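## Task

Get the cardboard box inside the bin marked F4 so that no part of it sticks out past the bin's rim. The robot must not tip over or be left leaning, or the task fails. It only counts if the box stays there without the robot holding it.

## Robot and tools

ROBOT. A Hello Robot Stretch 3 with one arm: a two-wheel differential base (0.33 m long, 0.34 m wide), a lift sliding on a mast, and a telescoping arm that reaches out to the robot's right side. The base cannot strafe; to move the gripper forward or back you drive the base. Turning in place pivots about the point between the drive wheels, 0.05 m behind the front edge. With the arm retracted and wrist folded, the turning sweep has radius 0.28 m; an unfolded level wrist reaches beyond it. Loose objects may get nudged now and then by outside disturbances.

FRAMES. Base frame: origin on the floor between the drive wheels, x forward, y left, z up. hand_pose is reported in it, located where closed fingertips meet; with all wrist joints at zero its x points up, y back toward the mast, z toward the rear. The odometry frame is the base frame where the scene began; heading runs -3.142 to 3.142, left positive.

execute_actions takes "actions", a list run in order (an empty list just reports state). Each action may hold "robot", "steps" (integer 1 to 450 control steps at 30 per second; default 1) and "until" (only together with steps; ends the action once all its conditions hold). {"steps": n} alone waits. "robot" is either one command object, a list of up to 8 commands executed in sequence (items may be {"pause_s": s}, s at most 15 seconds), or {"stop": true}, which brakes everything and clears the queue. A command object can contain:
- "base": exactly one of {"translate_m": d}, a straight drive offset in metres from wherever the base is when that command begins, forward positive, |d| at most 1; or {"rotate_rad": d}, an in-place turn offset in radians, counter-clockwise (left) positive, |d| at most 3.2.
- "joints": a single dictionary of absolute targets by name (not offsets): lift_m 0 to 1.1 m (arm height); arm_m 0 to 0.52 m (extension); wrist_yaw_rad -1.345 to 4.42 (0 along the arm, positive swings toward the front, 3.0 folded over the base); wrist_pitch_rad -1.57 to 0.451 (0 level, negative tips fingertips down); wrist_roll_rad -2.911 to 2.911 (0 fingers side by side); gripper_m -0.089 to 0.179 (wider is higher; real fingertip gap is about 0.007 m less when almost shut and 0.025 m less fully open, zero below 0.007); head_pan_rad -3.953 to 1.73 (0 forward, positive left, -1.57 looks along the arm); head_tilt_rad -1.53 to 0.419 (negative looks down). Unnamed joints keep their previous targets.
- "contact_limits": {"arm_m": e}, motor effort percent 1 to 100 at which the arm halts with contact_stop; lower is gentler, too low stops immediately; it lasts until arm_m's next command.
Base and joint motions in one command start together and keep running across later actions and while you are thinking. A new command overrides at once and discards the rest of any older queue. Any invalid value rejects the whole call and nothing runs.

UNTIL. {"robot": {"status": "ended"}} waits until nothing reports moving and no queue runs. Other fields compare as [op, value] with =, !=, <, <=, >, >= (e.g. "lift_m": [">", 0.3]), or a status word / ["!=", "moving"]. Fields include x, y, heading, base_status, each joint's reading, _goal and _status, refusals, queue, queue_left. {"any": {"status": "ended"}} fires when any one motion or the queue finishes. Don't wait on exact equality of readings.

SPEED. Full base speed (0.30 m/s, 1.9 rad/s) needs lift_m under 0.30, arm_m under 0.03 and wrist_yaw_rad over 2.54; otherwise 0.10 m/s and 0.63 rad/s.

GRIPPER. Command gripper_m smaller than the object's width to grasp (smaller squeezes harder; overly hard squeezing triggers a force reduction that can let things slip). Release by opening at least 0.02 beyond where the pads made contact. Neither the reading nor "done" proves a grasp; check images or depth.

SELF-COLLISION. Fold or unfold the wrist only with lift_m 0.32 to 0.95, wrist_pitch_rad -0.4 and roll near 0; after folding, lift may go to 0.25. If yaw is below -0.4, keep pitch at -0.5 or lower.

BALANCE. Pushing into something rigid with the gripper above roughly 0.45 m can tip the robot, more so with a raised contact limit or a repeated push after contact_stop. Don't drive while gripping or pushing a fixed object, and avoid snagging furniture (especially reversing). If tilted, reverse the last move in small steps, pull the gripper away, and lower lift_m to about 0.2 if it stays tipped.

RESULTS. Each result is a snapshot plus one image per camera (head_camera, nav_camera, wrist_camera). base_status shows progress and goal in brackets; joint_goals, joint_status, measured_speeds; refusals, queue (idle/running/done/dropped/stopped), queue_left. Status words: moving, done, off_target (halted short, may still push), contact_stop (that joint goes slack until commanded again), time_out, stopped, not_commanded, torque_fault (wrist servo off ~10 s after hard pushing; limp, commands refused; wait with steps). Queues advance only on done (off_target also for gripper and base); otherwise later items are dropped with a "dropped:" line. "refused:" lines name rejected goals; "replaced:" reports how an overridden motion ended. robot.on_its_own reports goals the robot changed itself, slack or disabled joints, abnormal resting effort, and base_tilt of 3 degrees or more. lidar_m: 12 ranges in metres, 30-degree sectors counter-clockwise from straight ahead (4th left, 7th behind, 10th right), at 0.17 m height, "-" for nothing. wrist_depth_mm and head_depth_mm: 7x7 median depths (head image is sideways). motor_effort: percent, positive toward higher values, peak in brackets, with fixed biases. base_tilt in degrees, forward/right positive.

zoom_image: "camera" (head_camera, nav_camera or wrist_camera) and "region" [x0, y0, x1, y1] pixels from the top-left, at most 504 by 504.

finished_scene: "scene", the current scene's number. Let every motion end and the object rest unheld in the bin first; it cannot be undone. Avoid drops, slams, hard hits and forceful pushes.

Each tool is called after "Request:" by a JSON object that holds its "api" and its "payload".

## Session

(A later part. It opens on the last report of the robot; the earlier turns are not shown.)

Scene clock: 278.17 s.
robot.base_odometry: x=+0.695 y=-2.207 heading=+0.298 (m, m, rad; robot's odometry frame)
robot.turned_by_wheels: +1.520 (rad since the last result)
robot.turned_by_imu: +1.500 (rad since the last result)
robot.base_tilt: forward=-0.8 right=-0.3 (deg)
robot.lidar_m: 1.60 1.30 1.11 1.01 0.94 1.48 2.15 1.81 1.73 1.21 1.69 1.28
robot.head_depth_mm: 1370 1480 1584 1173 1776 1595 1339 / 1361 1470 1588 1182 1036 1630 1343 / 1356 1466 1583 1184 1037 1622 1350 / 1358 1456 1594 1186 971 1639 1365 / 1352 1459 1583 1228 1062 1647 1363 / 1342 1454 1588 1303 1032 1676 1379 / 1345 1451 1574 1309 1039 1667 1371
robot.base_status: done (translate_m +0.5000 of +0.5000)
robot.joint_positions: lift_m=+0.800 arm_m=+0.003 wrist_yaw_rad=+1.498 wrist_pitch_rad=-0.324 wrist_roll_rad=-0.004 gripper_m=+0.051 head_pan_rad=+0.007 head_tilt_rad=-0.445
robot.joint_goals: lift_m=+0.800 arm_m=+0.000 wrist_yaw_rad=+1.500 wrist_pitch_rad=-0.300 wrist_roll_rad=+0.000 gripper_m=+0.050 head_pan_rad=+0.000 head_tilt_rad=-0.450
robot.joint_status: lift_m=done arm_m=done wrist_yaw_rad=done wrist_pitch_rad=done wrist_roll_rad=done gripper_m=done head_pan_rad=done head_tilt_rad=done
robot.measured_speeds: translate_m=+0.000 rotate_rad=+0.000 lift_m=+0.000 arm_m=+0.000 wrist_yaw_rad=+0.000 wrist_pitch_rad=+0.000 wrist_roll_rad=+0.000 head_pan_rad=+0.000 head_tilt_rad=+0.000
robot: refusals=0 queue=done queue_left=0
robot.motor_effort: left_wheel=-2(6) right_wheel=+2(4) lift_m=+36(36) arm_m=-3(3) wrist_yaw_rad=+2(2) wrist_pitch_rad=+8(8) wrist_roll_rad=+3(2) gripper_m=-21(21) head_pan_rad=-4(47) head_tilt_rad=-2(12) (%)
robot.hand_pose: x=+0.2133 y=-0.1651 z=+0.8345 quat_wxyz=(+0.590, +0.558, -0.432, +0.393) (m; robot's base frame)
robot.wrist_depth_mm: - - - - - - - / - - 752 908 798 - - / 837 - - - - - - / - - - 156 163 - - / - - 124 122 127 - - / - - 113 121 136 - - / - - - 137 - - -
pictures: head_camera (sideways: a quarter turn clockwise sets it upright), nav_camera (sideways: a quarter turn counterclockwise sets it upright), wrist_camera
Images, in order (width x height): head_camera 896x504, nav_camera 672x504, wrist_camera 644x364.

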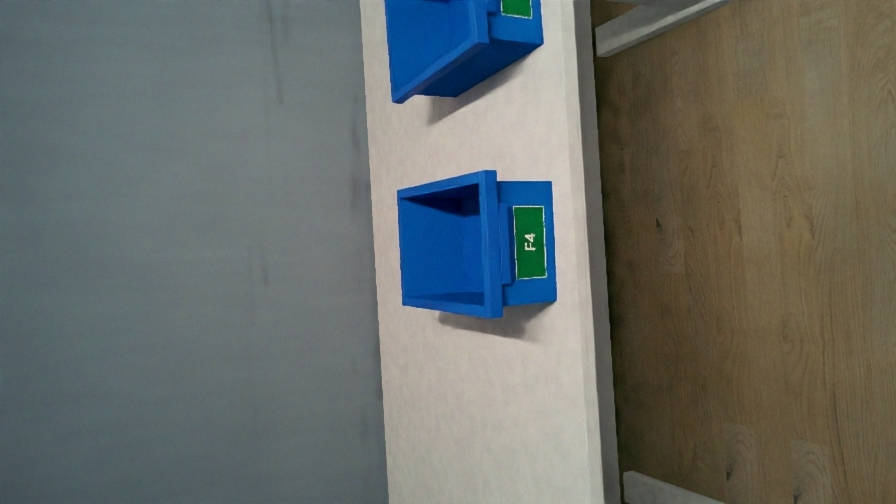

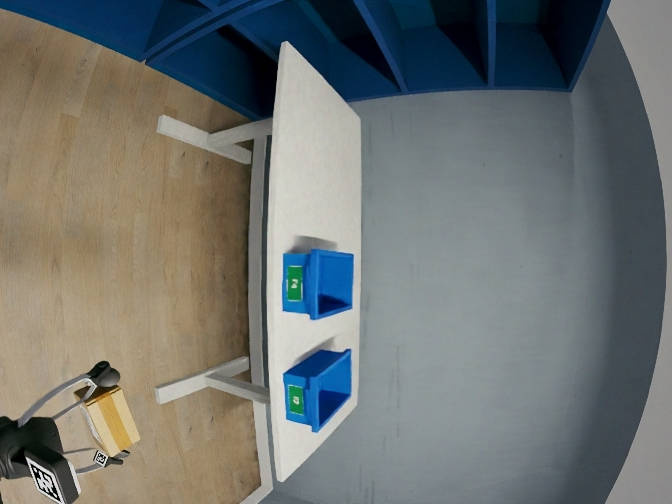

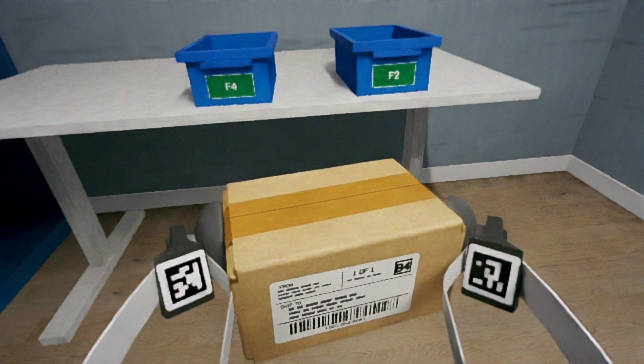

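Request:
{"api": "execute_actions", "payload": {"actions": [{"robot":[{"base":{"translate_m":0.3},"joints":{"lift_m":1.09}},{"base":{"rotate_rad":1.571},"joints":{"head_pan_rad":-1.57,"head_tilt_rad":-0.7}},{"joints":{"wrist_yaw_rad":0.0}}],"steps":450,"until":{"robot":{"status":"ended"}}}]}}

Scene clock: 301.63 s.
robot.base_odometry: x=+0.982 y=-2.119 heading=+1.869 (m, m, rad; robot's odometry frame)
robot.turned_by_wheels: +1.571 (rad since the last result)
robot.turned_by_imu: +1.556 (rad since the last result)
robot.base_tilt: forward=-0.8 right=-0.3 (deg)
robot.lidar_m: 1.06 1.07 1.73 2.45 2.04 1.27 1.63 1.68 1.01 1.30 1.06 0.99
robot.head_depth_mm: - - - - - 1345 1176 / - - - - - 1337 1181 / - - - - - 1359 1187 / - 326 315 861 752 1362 1187 / 1118 1238 1014 800 778 1381 1195 / 1111 1251 1114 881 781 1377 1196 / 1110 1242 1135 886 768 1390 1211
robot.base_status: done (rotate_rad +1.5709 of +1.5710)
robot.joint_positions: lift_m=+1.090 arm_m=+0.003 wrist_yaw_rad=+0.002 wrist_pitch_rad=-0.324 wrist_roll_rad=-0.004 gripper_m=+0.051 head_pan_rad=-1.563 head_tilt_rad=-0.691
robot.joint_goals: lift_m=+1.090 arm_m=+0.000 wrist_yaw_rad=+0.000 wrist_pitch_rad=-0.300 wrist_roll_rad=+0.000 gripper_m=+0.050 head_pan_rad=-1.570 head_tilt_rad=-0.700
robot.joint_status: lift_m=done arm_m=done wrist_yaw_rad=done wrist_pitch_rad=done wrist_roll_rad=done gripper_m=done head_pan_rad=done head_tilt_rad=done
robot.measured_speeds: translate_m=+0.000 rotate_rad=+0.000 lift_m=+0.000 arm_m=+0.000 wrist_yaw_rad=+0.000 wrist_pitch_rad=+0.000 wrist_roll_rad=+0.000 head_pan_rad=+0.000 head_tilt_rad=+0.000
robot: refusals=0 queue=done queue_left=0
robot.motor_effort: left_wheel=-2(5) right_wheel=+3(7) lift_m=+44(47) arm_m=-3(4) wrist_yaw_rad=-3(4) wrist_pitch_rad=+7(8) wrist_roll_rad=+3(3) gripper_m=-20(20) head_pan_rad=-4(46) head_tilt_rad=-3(17) (%)
robot.hand_pose: x=-0.0209 y=-0.3832 z=+1.1241 quat_wxyz=(+0.700, +0.115, -0.696, -0.113) (m; robot's base frame)
robot.wrist_depth_mm: 964 938 - 973 - - - / - - - - - - - / - - - - - - - / - - - 156 163 - - / 838 839 124 123 127 711 800 / 711 731 113 122 136 - 573 / 609 610 555 136 562 525 509
pictures: head_camera (sideways: a quarter turn clockwise sets it upright), nav_camera (sideways: a quarter turn counterclockwise sets it upright), wrist_camera
Images, in order (width x height): head_camera 896x504, nav_camera 672x504, wrist_camera 644x364.

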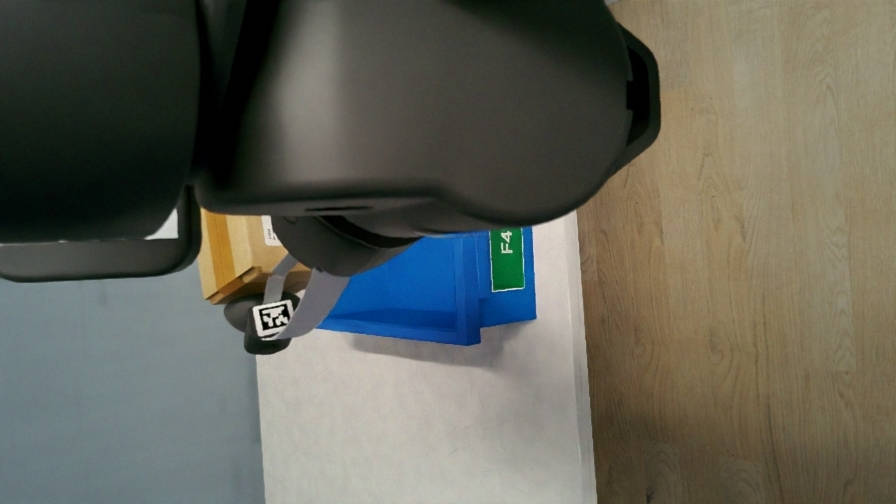

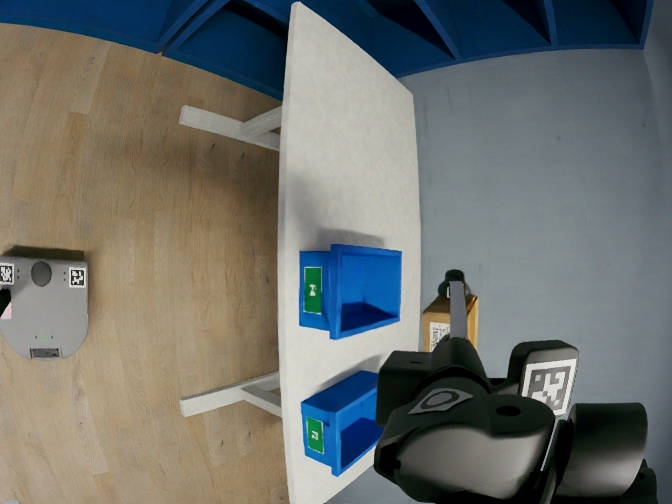

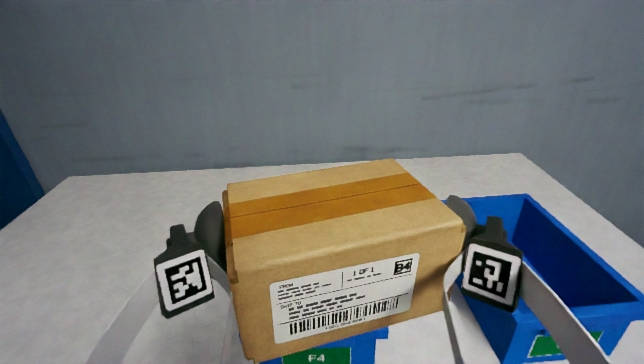

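Request:
{"api": "execute_actions", "payload": {"actions": [{"robot":[{"base":{"translate_m":0.03},"joints":{"arm_m":0.32}},{"joints":{"lift_m":0.98,"head_tilt_rad":-0.8}}],"steps":450,"until":{"robot":{"status":"ended"}}}]}}

Scene clock: 320.37 s.
robot.base_odometry: x=+0.973 y=-2.090 heading=+1.869 (m, m, rad; robot's odometry frame)
robot.turned_by_wheels: +0.000 (rad since the last result)
robot.turned_by_imu: -0.002 (rad since the last result)
robot.base_tilt: forward=-1.0 right=-0.3 (deg)
robot.lidar_m: 1.05 1.04 1.71 2.45 2.06 1.29 1.35 1.71 1.03 1.30 1.04 0.95
robot.head_depth_mm: - 1122 880 781 1476 1289 1136 / - 1094 924 768 1485 1296 1143 / - 866 887 735 1484 1295 1148 / 1129 1109 908 737 1505 1301 1159 / 1152 1198 893 759 1513 1301 1161 / 1138 1215 953 786 1532 1318 1157 / 1135 1221 962 788 1481 1329 1165
robot.base_status: done (translate_m +0.0300 of +0.0300)
robot.joint_positions: lift_m=+0.980 arm_m=+0.320 wrist_yaw_rad=+0.001 wrist_pitch_rad=-0.324 wrist_roll_rad=-0.004 gripper_m=+0.051 head_pan_rad=-1.563 head_tilt_rad=-0.790
robot.joint_goals: lift_m=+0.980 arm_m=+0.320 wrist_yaw_rad=+0.000 wrist_pitch_rad=-0.300 wrist_roll_rad=+0.000 gripper_m=+0.050 head_pan_rad=-1.570 head_tilt_rad=-0.800
robot.joint_status: lift_m=done arm_m=done wrist_yaw_rad=done wrist_pitch_rad=done wrist_roll_rad=done gripper_m=done head_pan_rad=done head_tilt_rad=done
robot.measured_speeds: translate_m=+0.000 rotate_rad=+0.000 lift_m=+0.000 arm_m=+0.000 wrist_yaw_rad=+0.000 wrist_pitch_rad=+0.000 wrist_roll_rad=+0.000 head_pan_rad=+0.000 head_tilt_rad=+0.000
robot: refusals=0 queue=done queue_left=0
robot.motor_effort: left_wheel=-2(4) right_wheel=+2(6) lift_m=+36(45) arm_m=+2(2) wrist_yaw_rad=-1(3) wrist_pitch_rad=+7(7) wrist_roll_rad=+3(3) gripper_m=-21(21) head_pan_rad=-4(4) head_tilt_rad=-4(11) (%)
robot.hand_pose: x=-0.0213 y=-0.6999 z=+1.0144 quat_wxyz=(+0.700, +0.115, -0.696, -0.114) (m; robot's base frame)
robot.wrist_depth_mm: 675 669 678 679 702 693 704 / 724 740 731 761 761 769 753 / 776 779 799 816 810 840 823 / 833 828 823 156 164 806 773 / 687 678 124 122 127 644 621 / 556 566 113 122 136 - 378 / 476 470 321 136 376 442 328
pictures: head_camera (sideways: a quarter turn clockwise sets it upright), nav_camera (sideways: a quarter turn counterclockwise sets it upright), wrist_camera
Images, in order (width x height): head_camera 896x504, nav_camera 672x504, wrist_camera 644x364.

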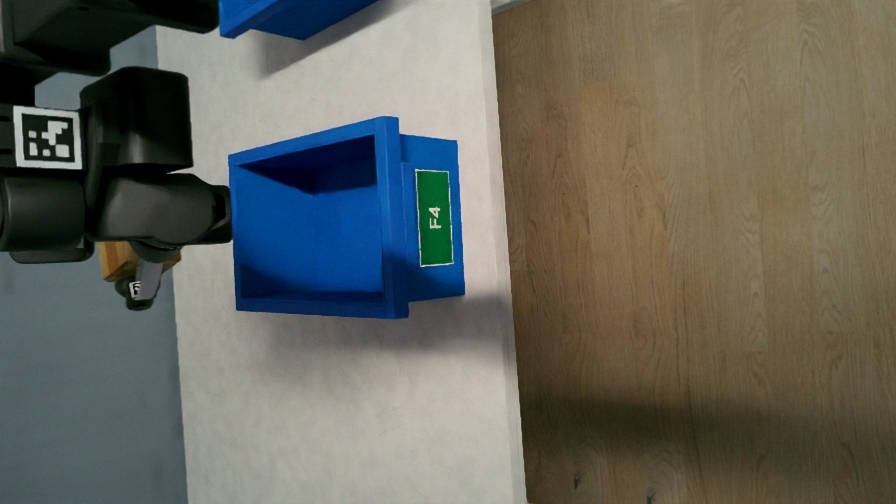

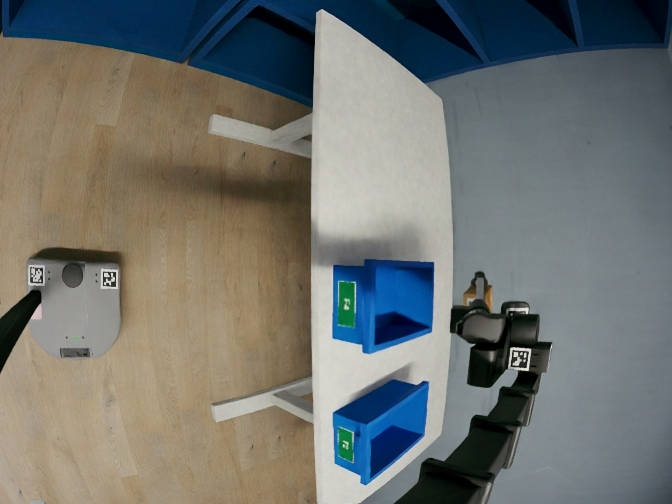

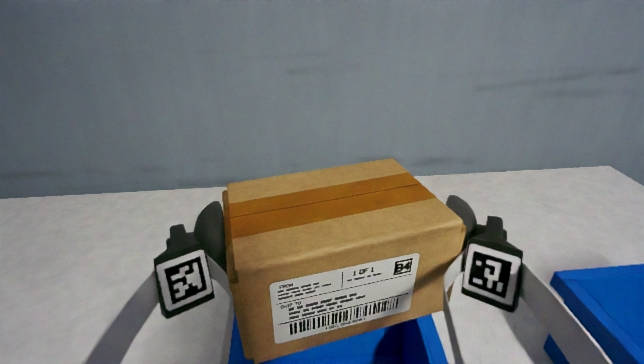

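Request:
{"api": "execute_actions", "payload": {"actions": [{"robot":[{"joints":{"wrist_pitch_rad":-0.9,"arm_m":0.42}}],"steps":450,"until":{"robot":{"status":"ended"}}}]}}

Scene clock: 338.70 s.
robot.base_odometry: x=+0.973 y=-2.090 heading=+1.869 (m, m, rad; robot's odometry frame)
robot.turned_by_wheels: +0.000 (rad since the last result)
robot.turned_by_imu: -0.001 (rad since the last result)
robot.base_tilt: forward=-0.9 right=-0.2 (deg)
robot.lidar_m: 1.05 1.04 1.72 2.45 2.05 1.29 1.35 1.71 1.03 1.30 1.04 0.95
robot.head_depth_mm: - 1118 875 781 1478 1286 1142 / 1188 1168 922 767 1478 1294 1146 / - 1154 884 733 1479 1291 1147 / 1146 1152 907 737 1495 1299 1153 / 1139 1210 891 761 1503 1305 1158 / 1146 1217 954 785 1512 1311 1167 / 1133 1222 959 790 1492 1316 1171
robot.base_status: done (translate_m +0.0300 of +0.0300)
robot.joint_positions: lift_m=+0.980 arm_m=+0.420 wrist_yaw_rad=+0.001 wrist_pitch_rad=-0.911 wrist_roll_rad=-0.004 gripper_m=+0.051 head_pan_rad=-1.563 head_tilt_rad=-0.790
robot.joint_goals: lift_m=+0.980 arm_m=+0.420 wrist_yaw_rad=+0.000 wrist_pitch_rad=-0.900 wrist_roll_rad=+0.000 gripper_m=+0.050 head_pan_rad=-1.570 head_tilt_rad=-0.800
robot.joint_status: lift_m=done arm_m=done wrist_yaw_rad=done wrist_pitch_rad=done wrist_roll_rad=done gripper_m=done head_pan_rad=done head_tilt_rad=done
robot.measured_speeds: translate_m=+0.000 rotate_rad=+0.000 lift_m=+0.000 arm_m=+0.000 wrist_yaw_rad=+0.000 wrist_pitch_rad=+0.000 wrist_roll_rad=+0.000 head_pan_rad=+0.000 head_tilt_rad=+0.000
robot: refusals=0 queue=done queue_left=0
robot.motor_effort: left_wheel=-2(2) right_wheel=+3(2) lift_m=+36(36) arm_m=+2(3) wrist_yaw_rad=-1(1) wrist_pitch_rad=+4(9) wrist_roll_rad=+2(2) gripper_m=-20(20) head_pan_rad=-4(4) head_tilt_rad=-4(3) (%)
robot.hand_pose: x=-0.0215 y=-0.7028 z=+0.9016 quat_wxyz=(+0.637, +0.312, -0.633, -0.310) (m; robot's base frame)
robot.wrist_depth_mm: 519 516 520 509 500 497 489 / 472 466 469 464 457 450 449 / 433 430 288 293 283 414 397 / 402 399 264 155 163 377 333 / 373 373 124 122 126 361 343 / 347 344 113 121 136 326 328 / 325 315 206 137 300 302 309
pictures: head_camera (sideways: a quarter turn clockwise sets it upright), nav_camera (sideways: a quarter turn counterclockwise sets it upright), wrist_camera
Images, in order (width x height): head_camera 896x504, nav_camera 672x504, wrist_camera 644x364.

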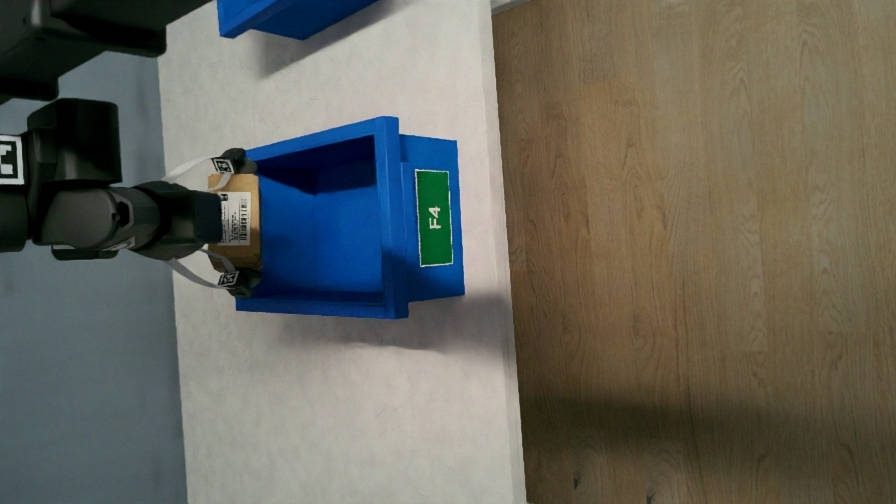

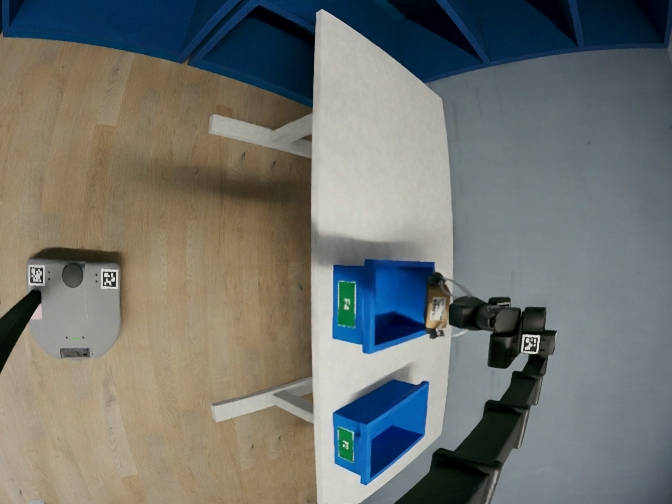

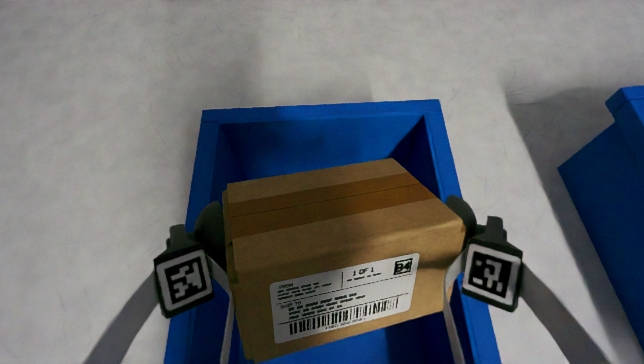

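Request:
{"api": "execute_actions", "payload": {"actions": [{"robot":[{"joints":{"lift_m":0.9},"base":{"translate_m":0.008}}],"steps":450,"until":{"robot":{"status":"ended"}}}]}}

Scene clock: 351.33 s.
robot.base_odometry: x=+0.971 y=-2.083 heading=+1.869 (m, m, rad; robot's odometry frame)
robot.turned_by_wheels: +0.000 (rad since the last result)
robot.turned_by_imu: -0.001 (rad since the last result)
robot.base_tilt: forward=-0.8 right=-0.2 (deg)
robot.lidar_m: 1.05 1.03 1.71 2.45 2.07 1.31 1.36 1.72 1.03 1.30 1.03 0.95
robot.head_depth_mm: 1175 - - 782 1476 1280 1135 / 1123 1089 898 767 1477 1293 1145 / 1119 - 852 732 1479 1301 1148 / 1134 1195 877 734 1488 1308 1157 / 1149 1203 920 778 1497 1304 1157 / 1141 1217 955 787 1508 1311 1164 / 1130 1220 960 788 1492 1318 1168
robot.base_status: done (translate_m +0.0080 of +0.0080)
robot.joint_positions: lift_m=+0.900 arm_m=+0.420 wrist_yaw_rad=+0.001 wrist_pitch_rad=-0.912 wrist_roll_rad=-0.004 gripper_m=+0.051 head_pan_rad=-1.563 head_tilt_rad=-0.790
robot.joint_goals: lift_m=+0.900 arm_m=+0.420 wrist_yaw_rad=+0.000 wrist_pitch_rad=-0.900 wrist_roll_rad=+0.000 gripper_m=+0.050 head_pan_rad=-1.570 head_tilt_rad=-0.800
robot.joint_status: lift_m=done arm_m=done wrist_yaw_rad=done wrist_pitch_rad=done wrist_roll_rad=done gripper_m=done head_pan_rad=done head_tilt_rad=done
robot.measured_speeds: translate_m=+0.000 rotate_rad=+0.000 lift_m=+0.000 arm_m=+0.000 wrist_yaw_rad=+0.000 wrist_pitch_rad=+0.000 wrist_roll_rad=+0.000 head_pan_rad=+0.000 head_tilt_rad=+0.000
robot: refusals=0 queue=done queue_left=0
robot.motor_effort: left_wheel=-2(2) right_wheel=+2(6) lift_m=+36(37) arm_m=+3(2) wrist_yaw_rad=-1(1) wrist_pitch_rad=+4(4) wrist_roll_rad=+2(3) gripper_m=-21(20) head_pan_rad=-4(4) head_tilt_rad=-2(4) (%)
robot.hand_pose: x=-0.0215 y=-0.7025 z=+0.8215 quat_wxyz=(+0.636, +0.312, -0.633, -0.311) (m; robot's base frame)
robot.wrist_depth_mm: 397 399 213 213 215 373 372 / 363 352 225 236 237 211 341 / 333 319 267 293 283 195 315 / 308 179 215 156 163 170 291 / 283 163 124 122 127 153 268 / 264 148 114 121 135 - 249 / 250 152 185 136 236 177 232
pictures: head_camera (sideways: a quarter turn clockwise sets it upright), nav_camera (sideways: a quarter turn counterclockwise sets it upright), wrist_camera
Images, in order (width x height): head_camera 896x504, nav_camera 672x504, wrist_camera 644x364.

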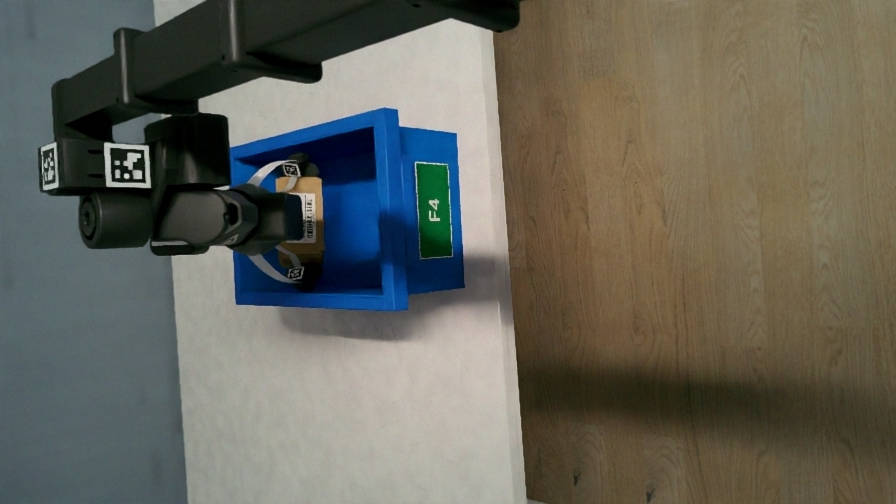

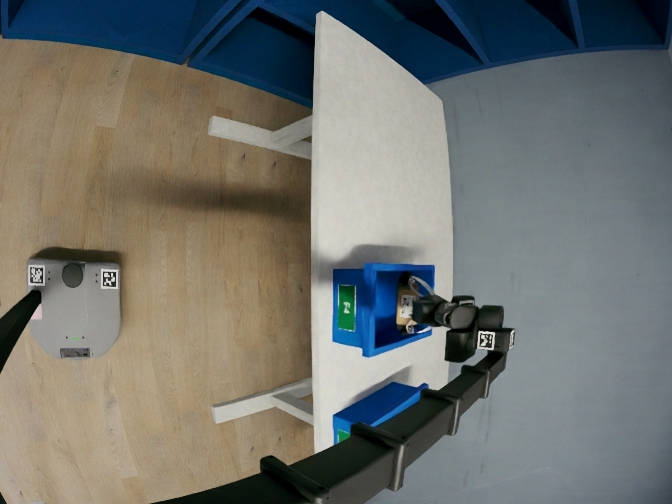

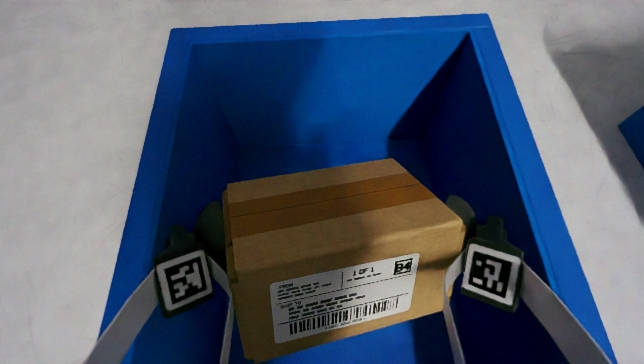

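Inside. Lower slightly, release modestly, lift.

Request:
{"api": "execute_actions", "payload": {"actions": [{"robot":[{"joints":{"lift_m":0.88}},{"joints":{"gripper_m":0.125}},{"pause_s":0.5},{"joints":{"lift_m":1.05}},{"joints":{"arm_m":0.0}}],"steps":450,"until":{"robot":{"status":"ended"}}}]}}

Scene clock: 365.03 s.
robot.base_odometry: x=+0.971 y=-2.083 heading=+1.869 (m, m, rad; robot's odometry frame)
robot.turned_by_wheels: +0.000 (rad since the last result)
robot.turned_by_imu: -0.003 (rad since the last result)
robot.base_tilt: forward=-0.9 right=-0.2 (deg)
robot.lidar_m: 1.05 1.03 1.70 2.45 2.07 1.30 1.36 1.72 1.03 1.30 1.03 0.95
robot.head_depth_mm: - - - - - 1258 1136 / - - - - - 1246 1139 / - - - - - 1264 1149 / 1135 1197 893 725 1467 1302 1151 / 1148 1202 897 779 1480 1308 1160 / 1142 1219 953 788 1516 1307 1165 / 1133 1219 959 790 1481 1321 1171
robot.base_status: done (translate_m +0.0080 of +0.0080)
robot.joint_positions: lift_m=+1.050 arm_m=+0.003 wrist_yaw_rad=-0.001 wrist_pitch_rad=-0.912 wrist_roll_rad=-0.004 gripper_m=+0.125 head_pan_rad=-1.563 head_tilt_rad=-0.790
robot.joint_goals: lift_m=+1.050 arm_m=+0.000 wrist_yaw_rad=+0.000 wrist_pitch_rad=-0.900 wrist_roll_rad=+0.000 gripper_m=+0.125 head_pan_rad=-1.570 head_tilt_rad=-0.800
robot.joint_status: lift_m=done arm_m=done wrist_yaw_rad=done wrist_pitch_rad=done wrist_roll_rad=done gripper_m=done head_pan_rad=done head_tilt_rad=done
robot.measured_speeds: translate_m=+0.000 rotate_rad=+0.000 lift_m=+0.000 arm_m=+0.000 wrist_yaw_rad=+0.000 wrist_pitch_rad=+0.000 wrist_roll_rad=+0.000 head_pan_rad=+0.000 head_tilt_rad=+0.000
robot: refusals=0 queue=done queue_left=0
robot.motor_effort: left_wheel=-2(3) right_wheel=+2(4) lift_m=+43(45) arm_m=-3(4) wrist_yaw_rad=+1(2) wrist_pitch_rad=+4(4) wrist_roll_rad=+3(2) gripper_m=-1(82) head_pan_rad=-3(4) head_tilt_rad=-3(4) (%)
robot.hand_pose: x=-0.0217 y=-0.2857 z=+0.9712 quat_wxyz=(+0.636, +0.312, -0.633, -0.311) (m; robot's base frame)
robot.wrist_depth_mm: 635 623 611 552 586 526 518 / 573 564 559 426 550 526 481 / 527 517 515 508 523 518 522 / - - - - - - - / - - - - - - - / - - - - - - - / - - - - - - -
pictures: head_camera (sideways: a quarter turn clockwise sets it upright), nav_camera (sideways: a quarter turn counterclockwise sets it upright), wrist_camera
Images, in order (width x height): head_camera 896x504, nav_camera 672x504, wrist_camera 644x364.

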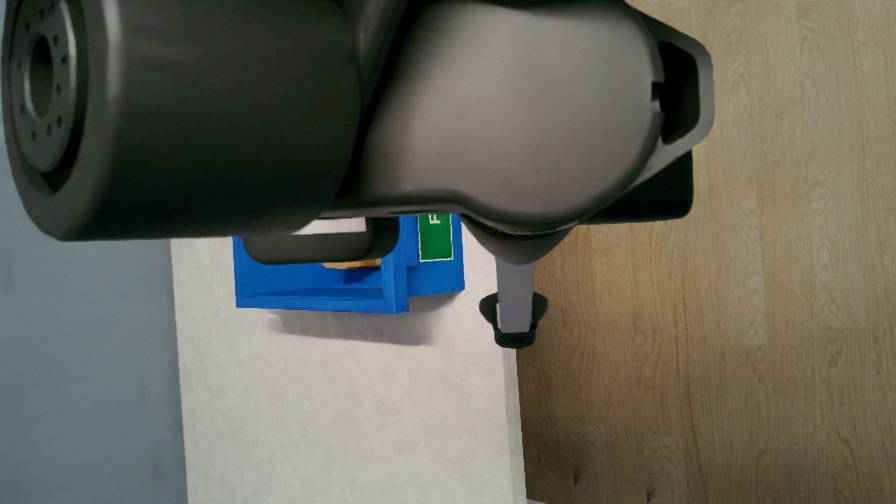

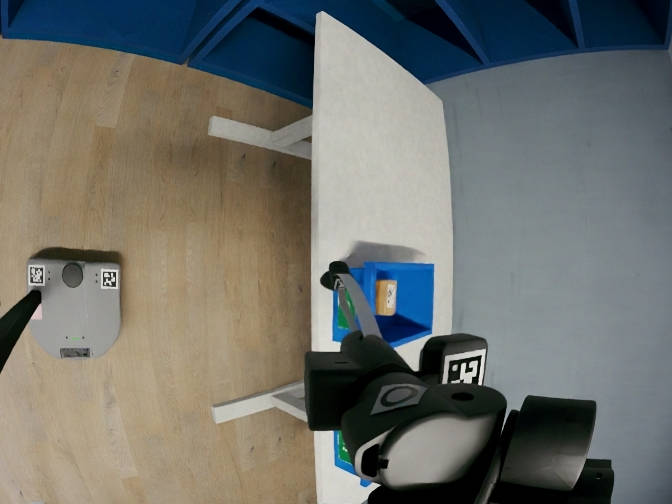

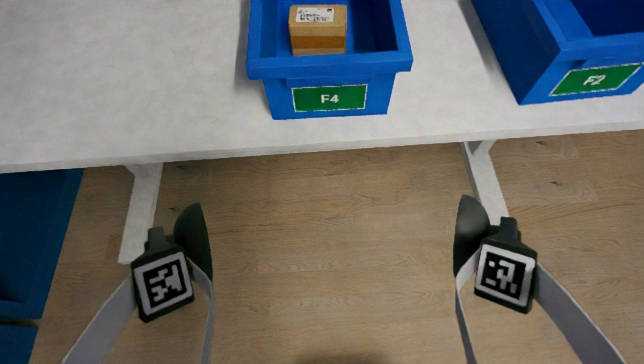

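Request:
{"api": "finished_scene", "payload": {"scene": 1}}

The scene is finished: the task was done.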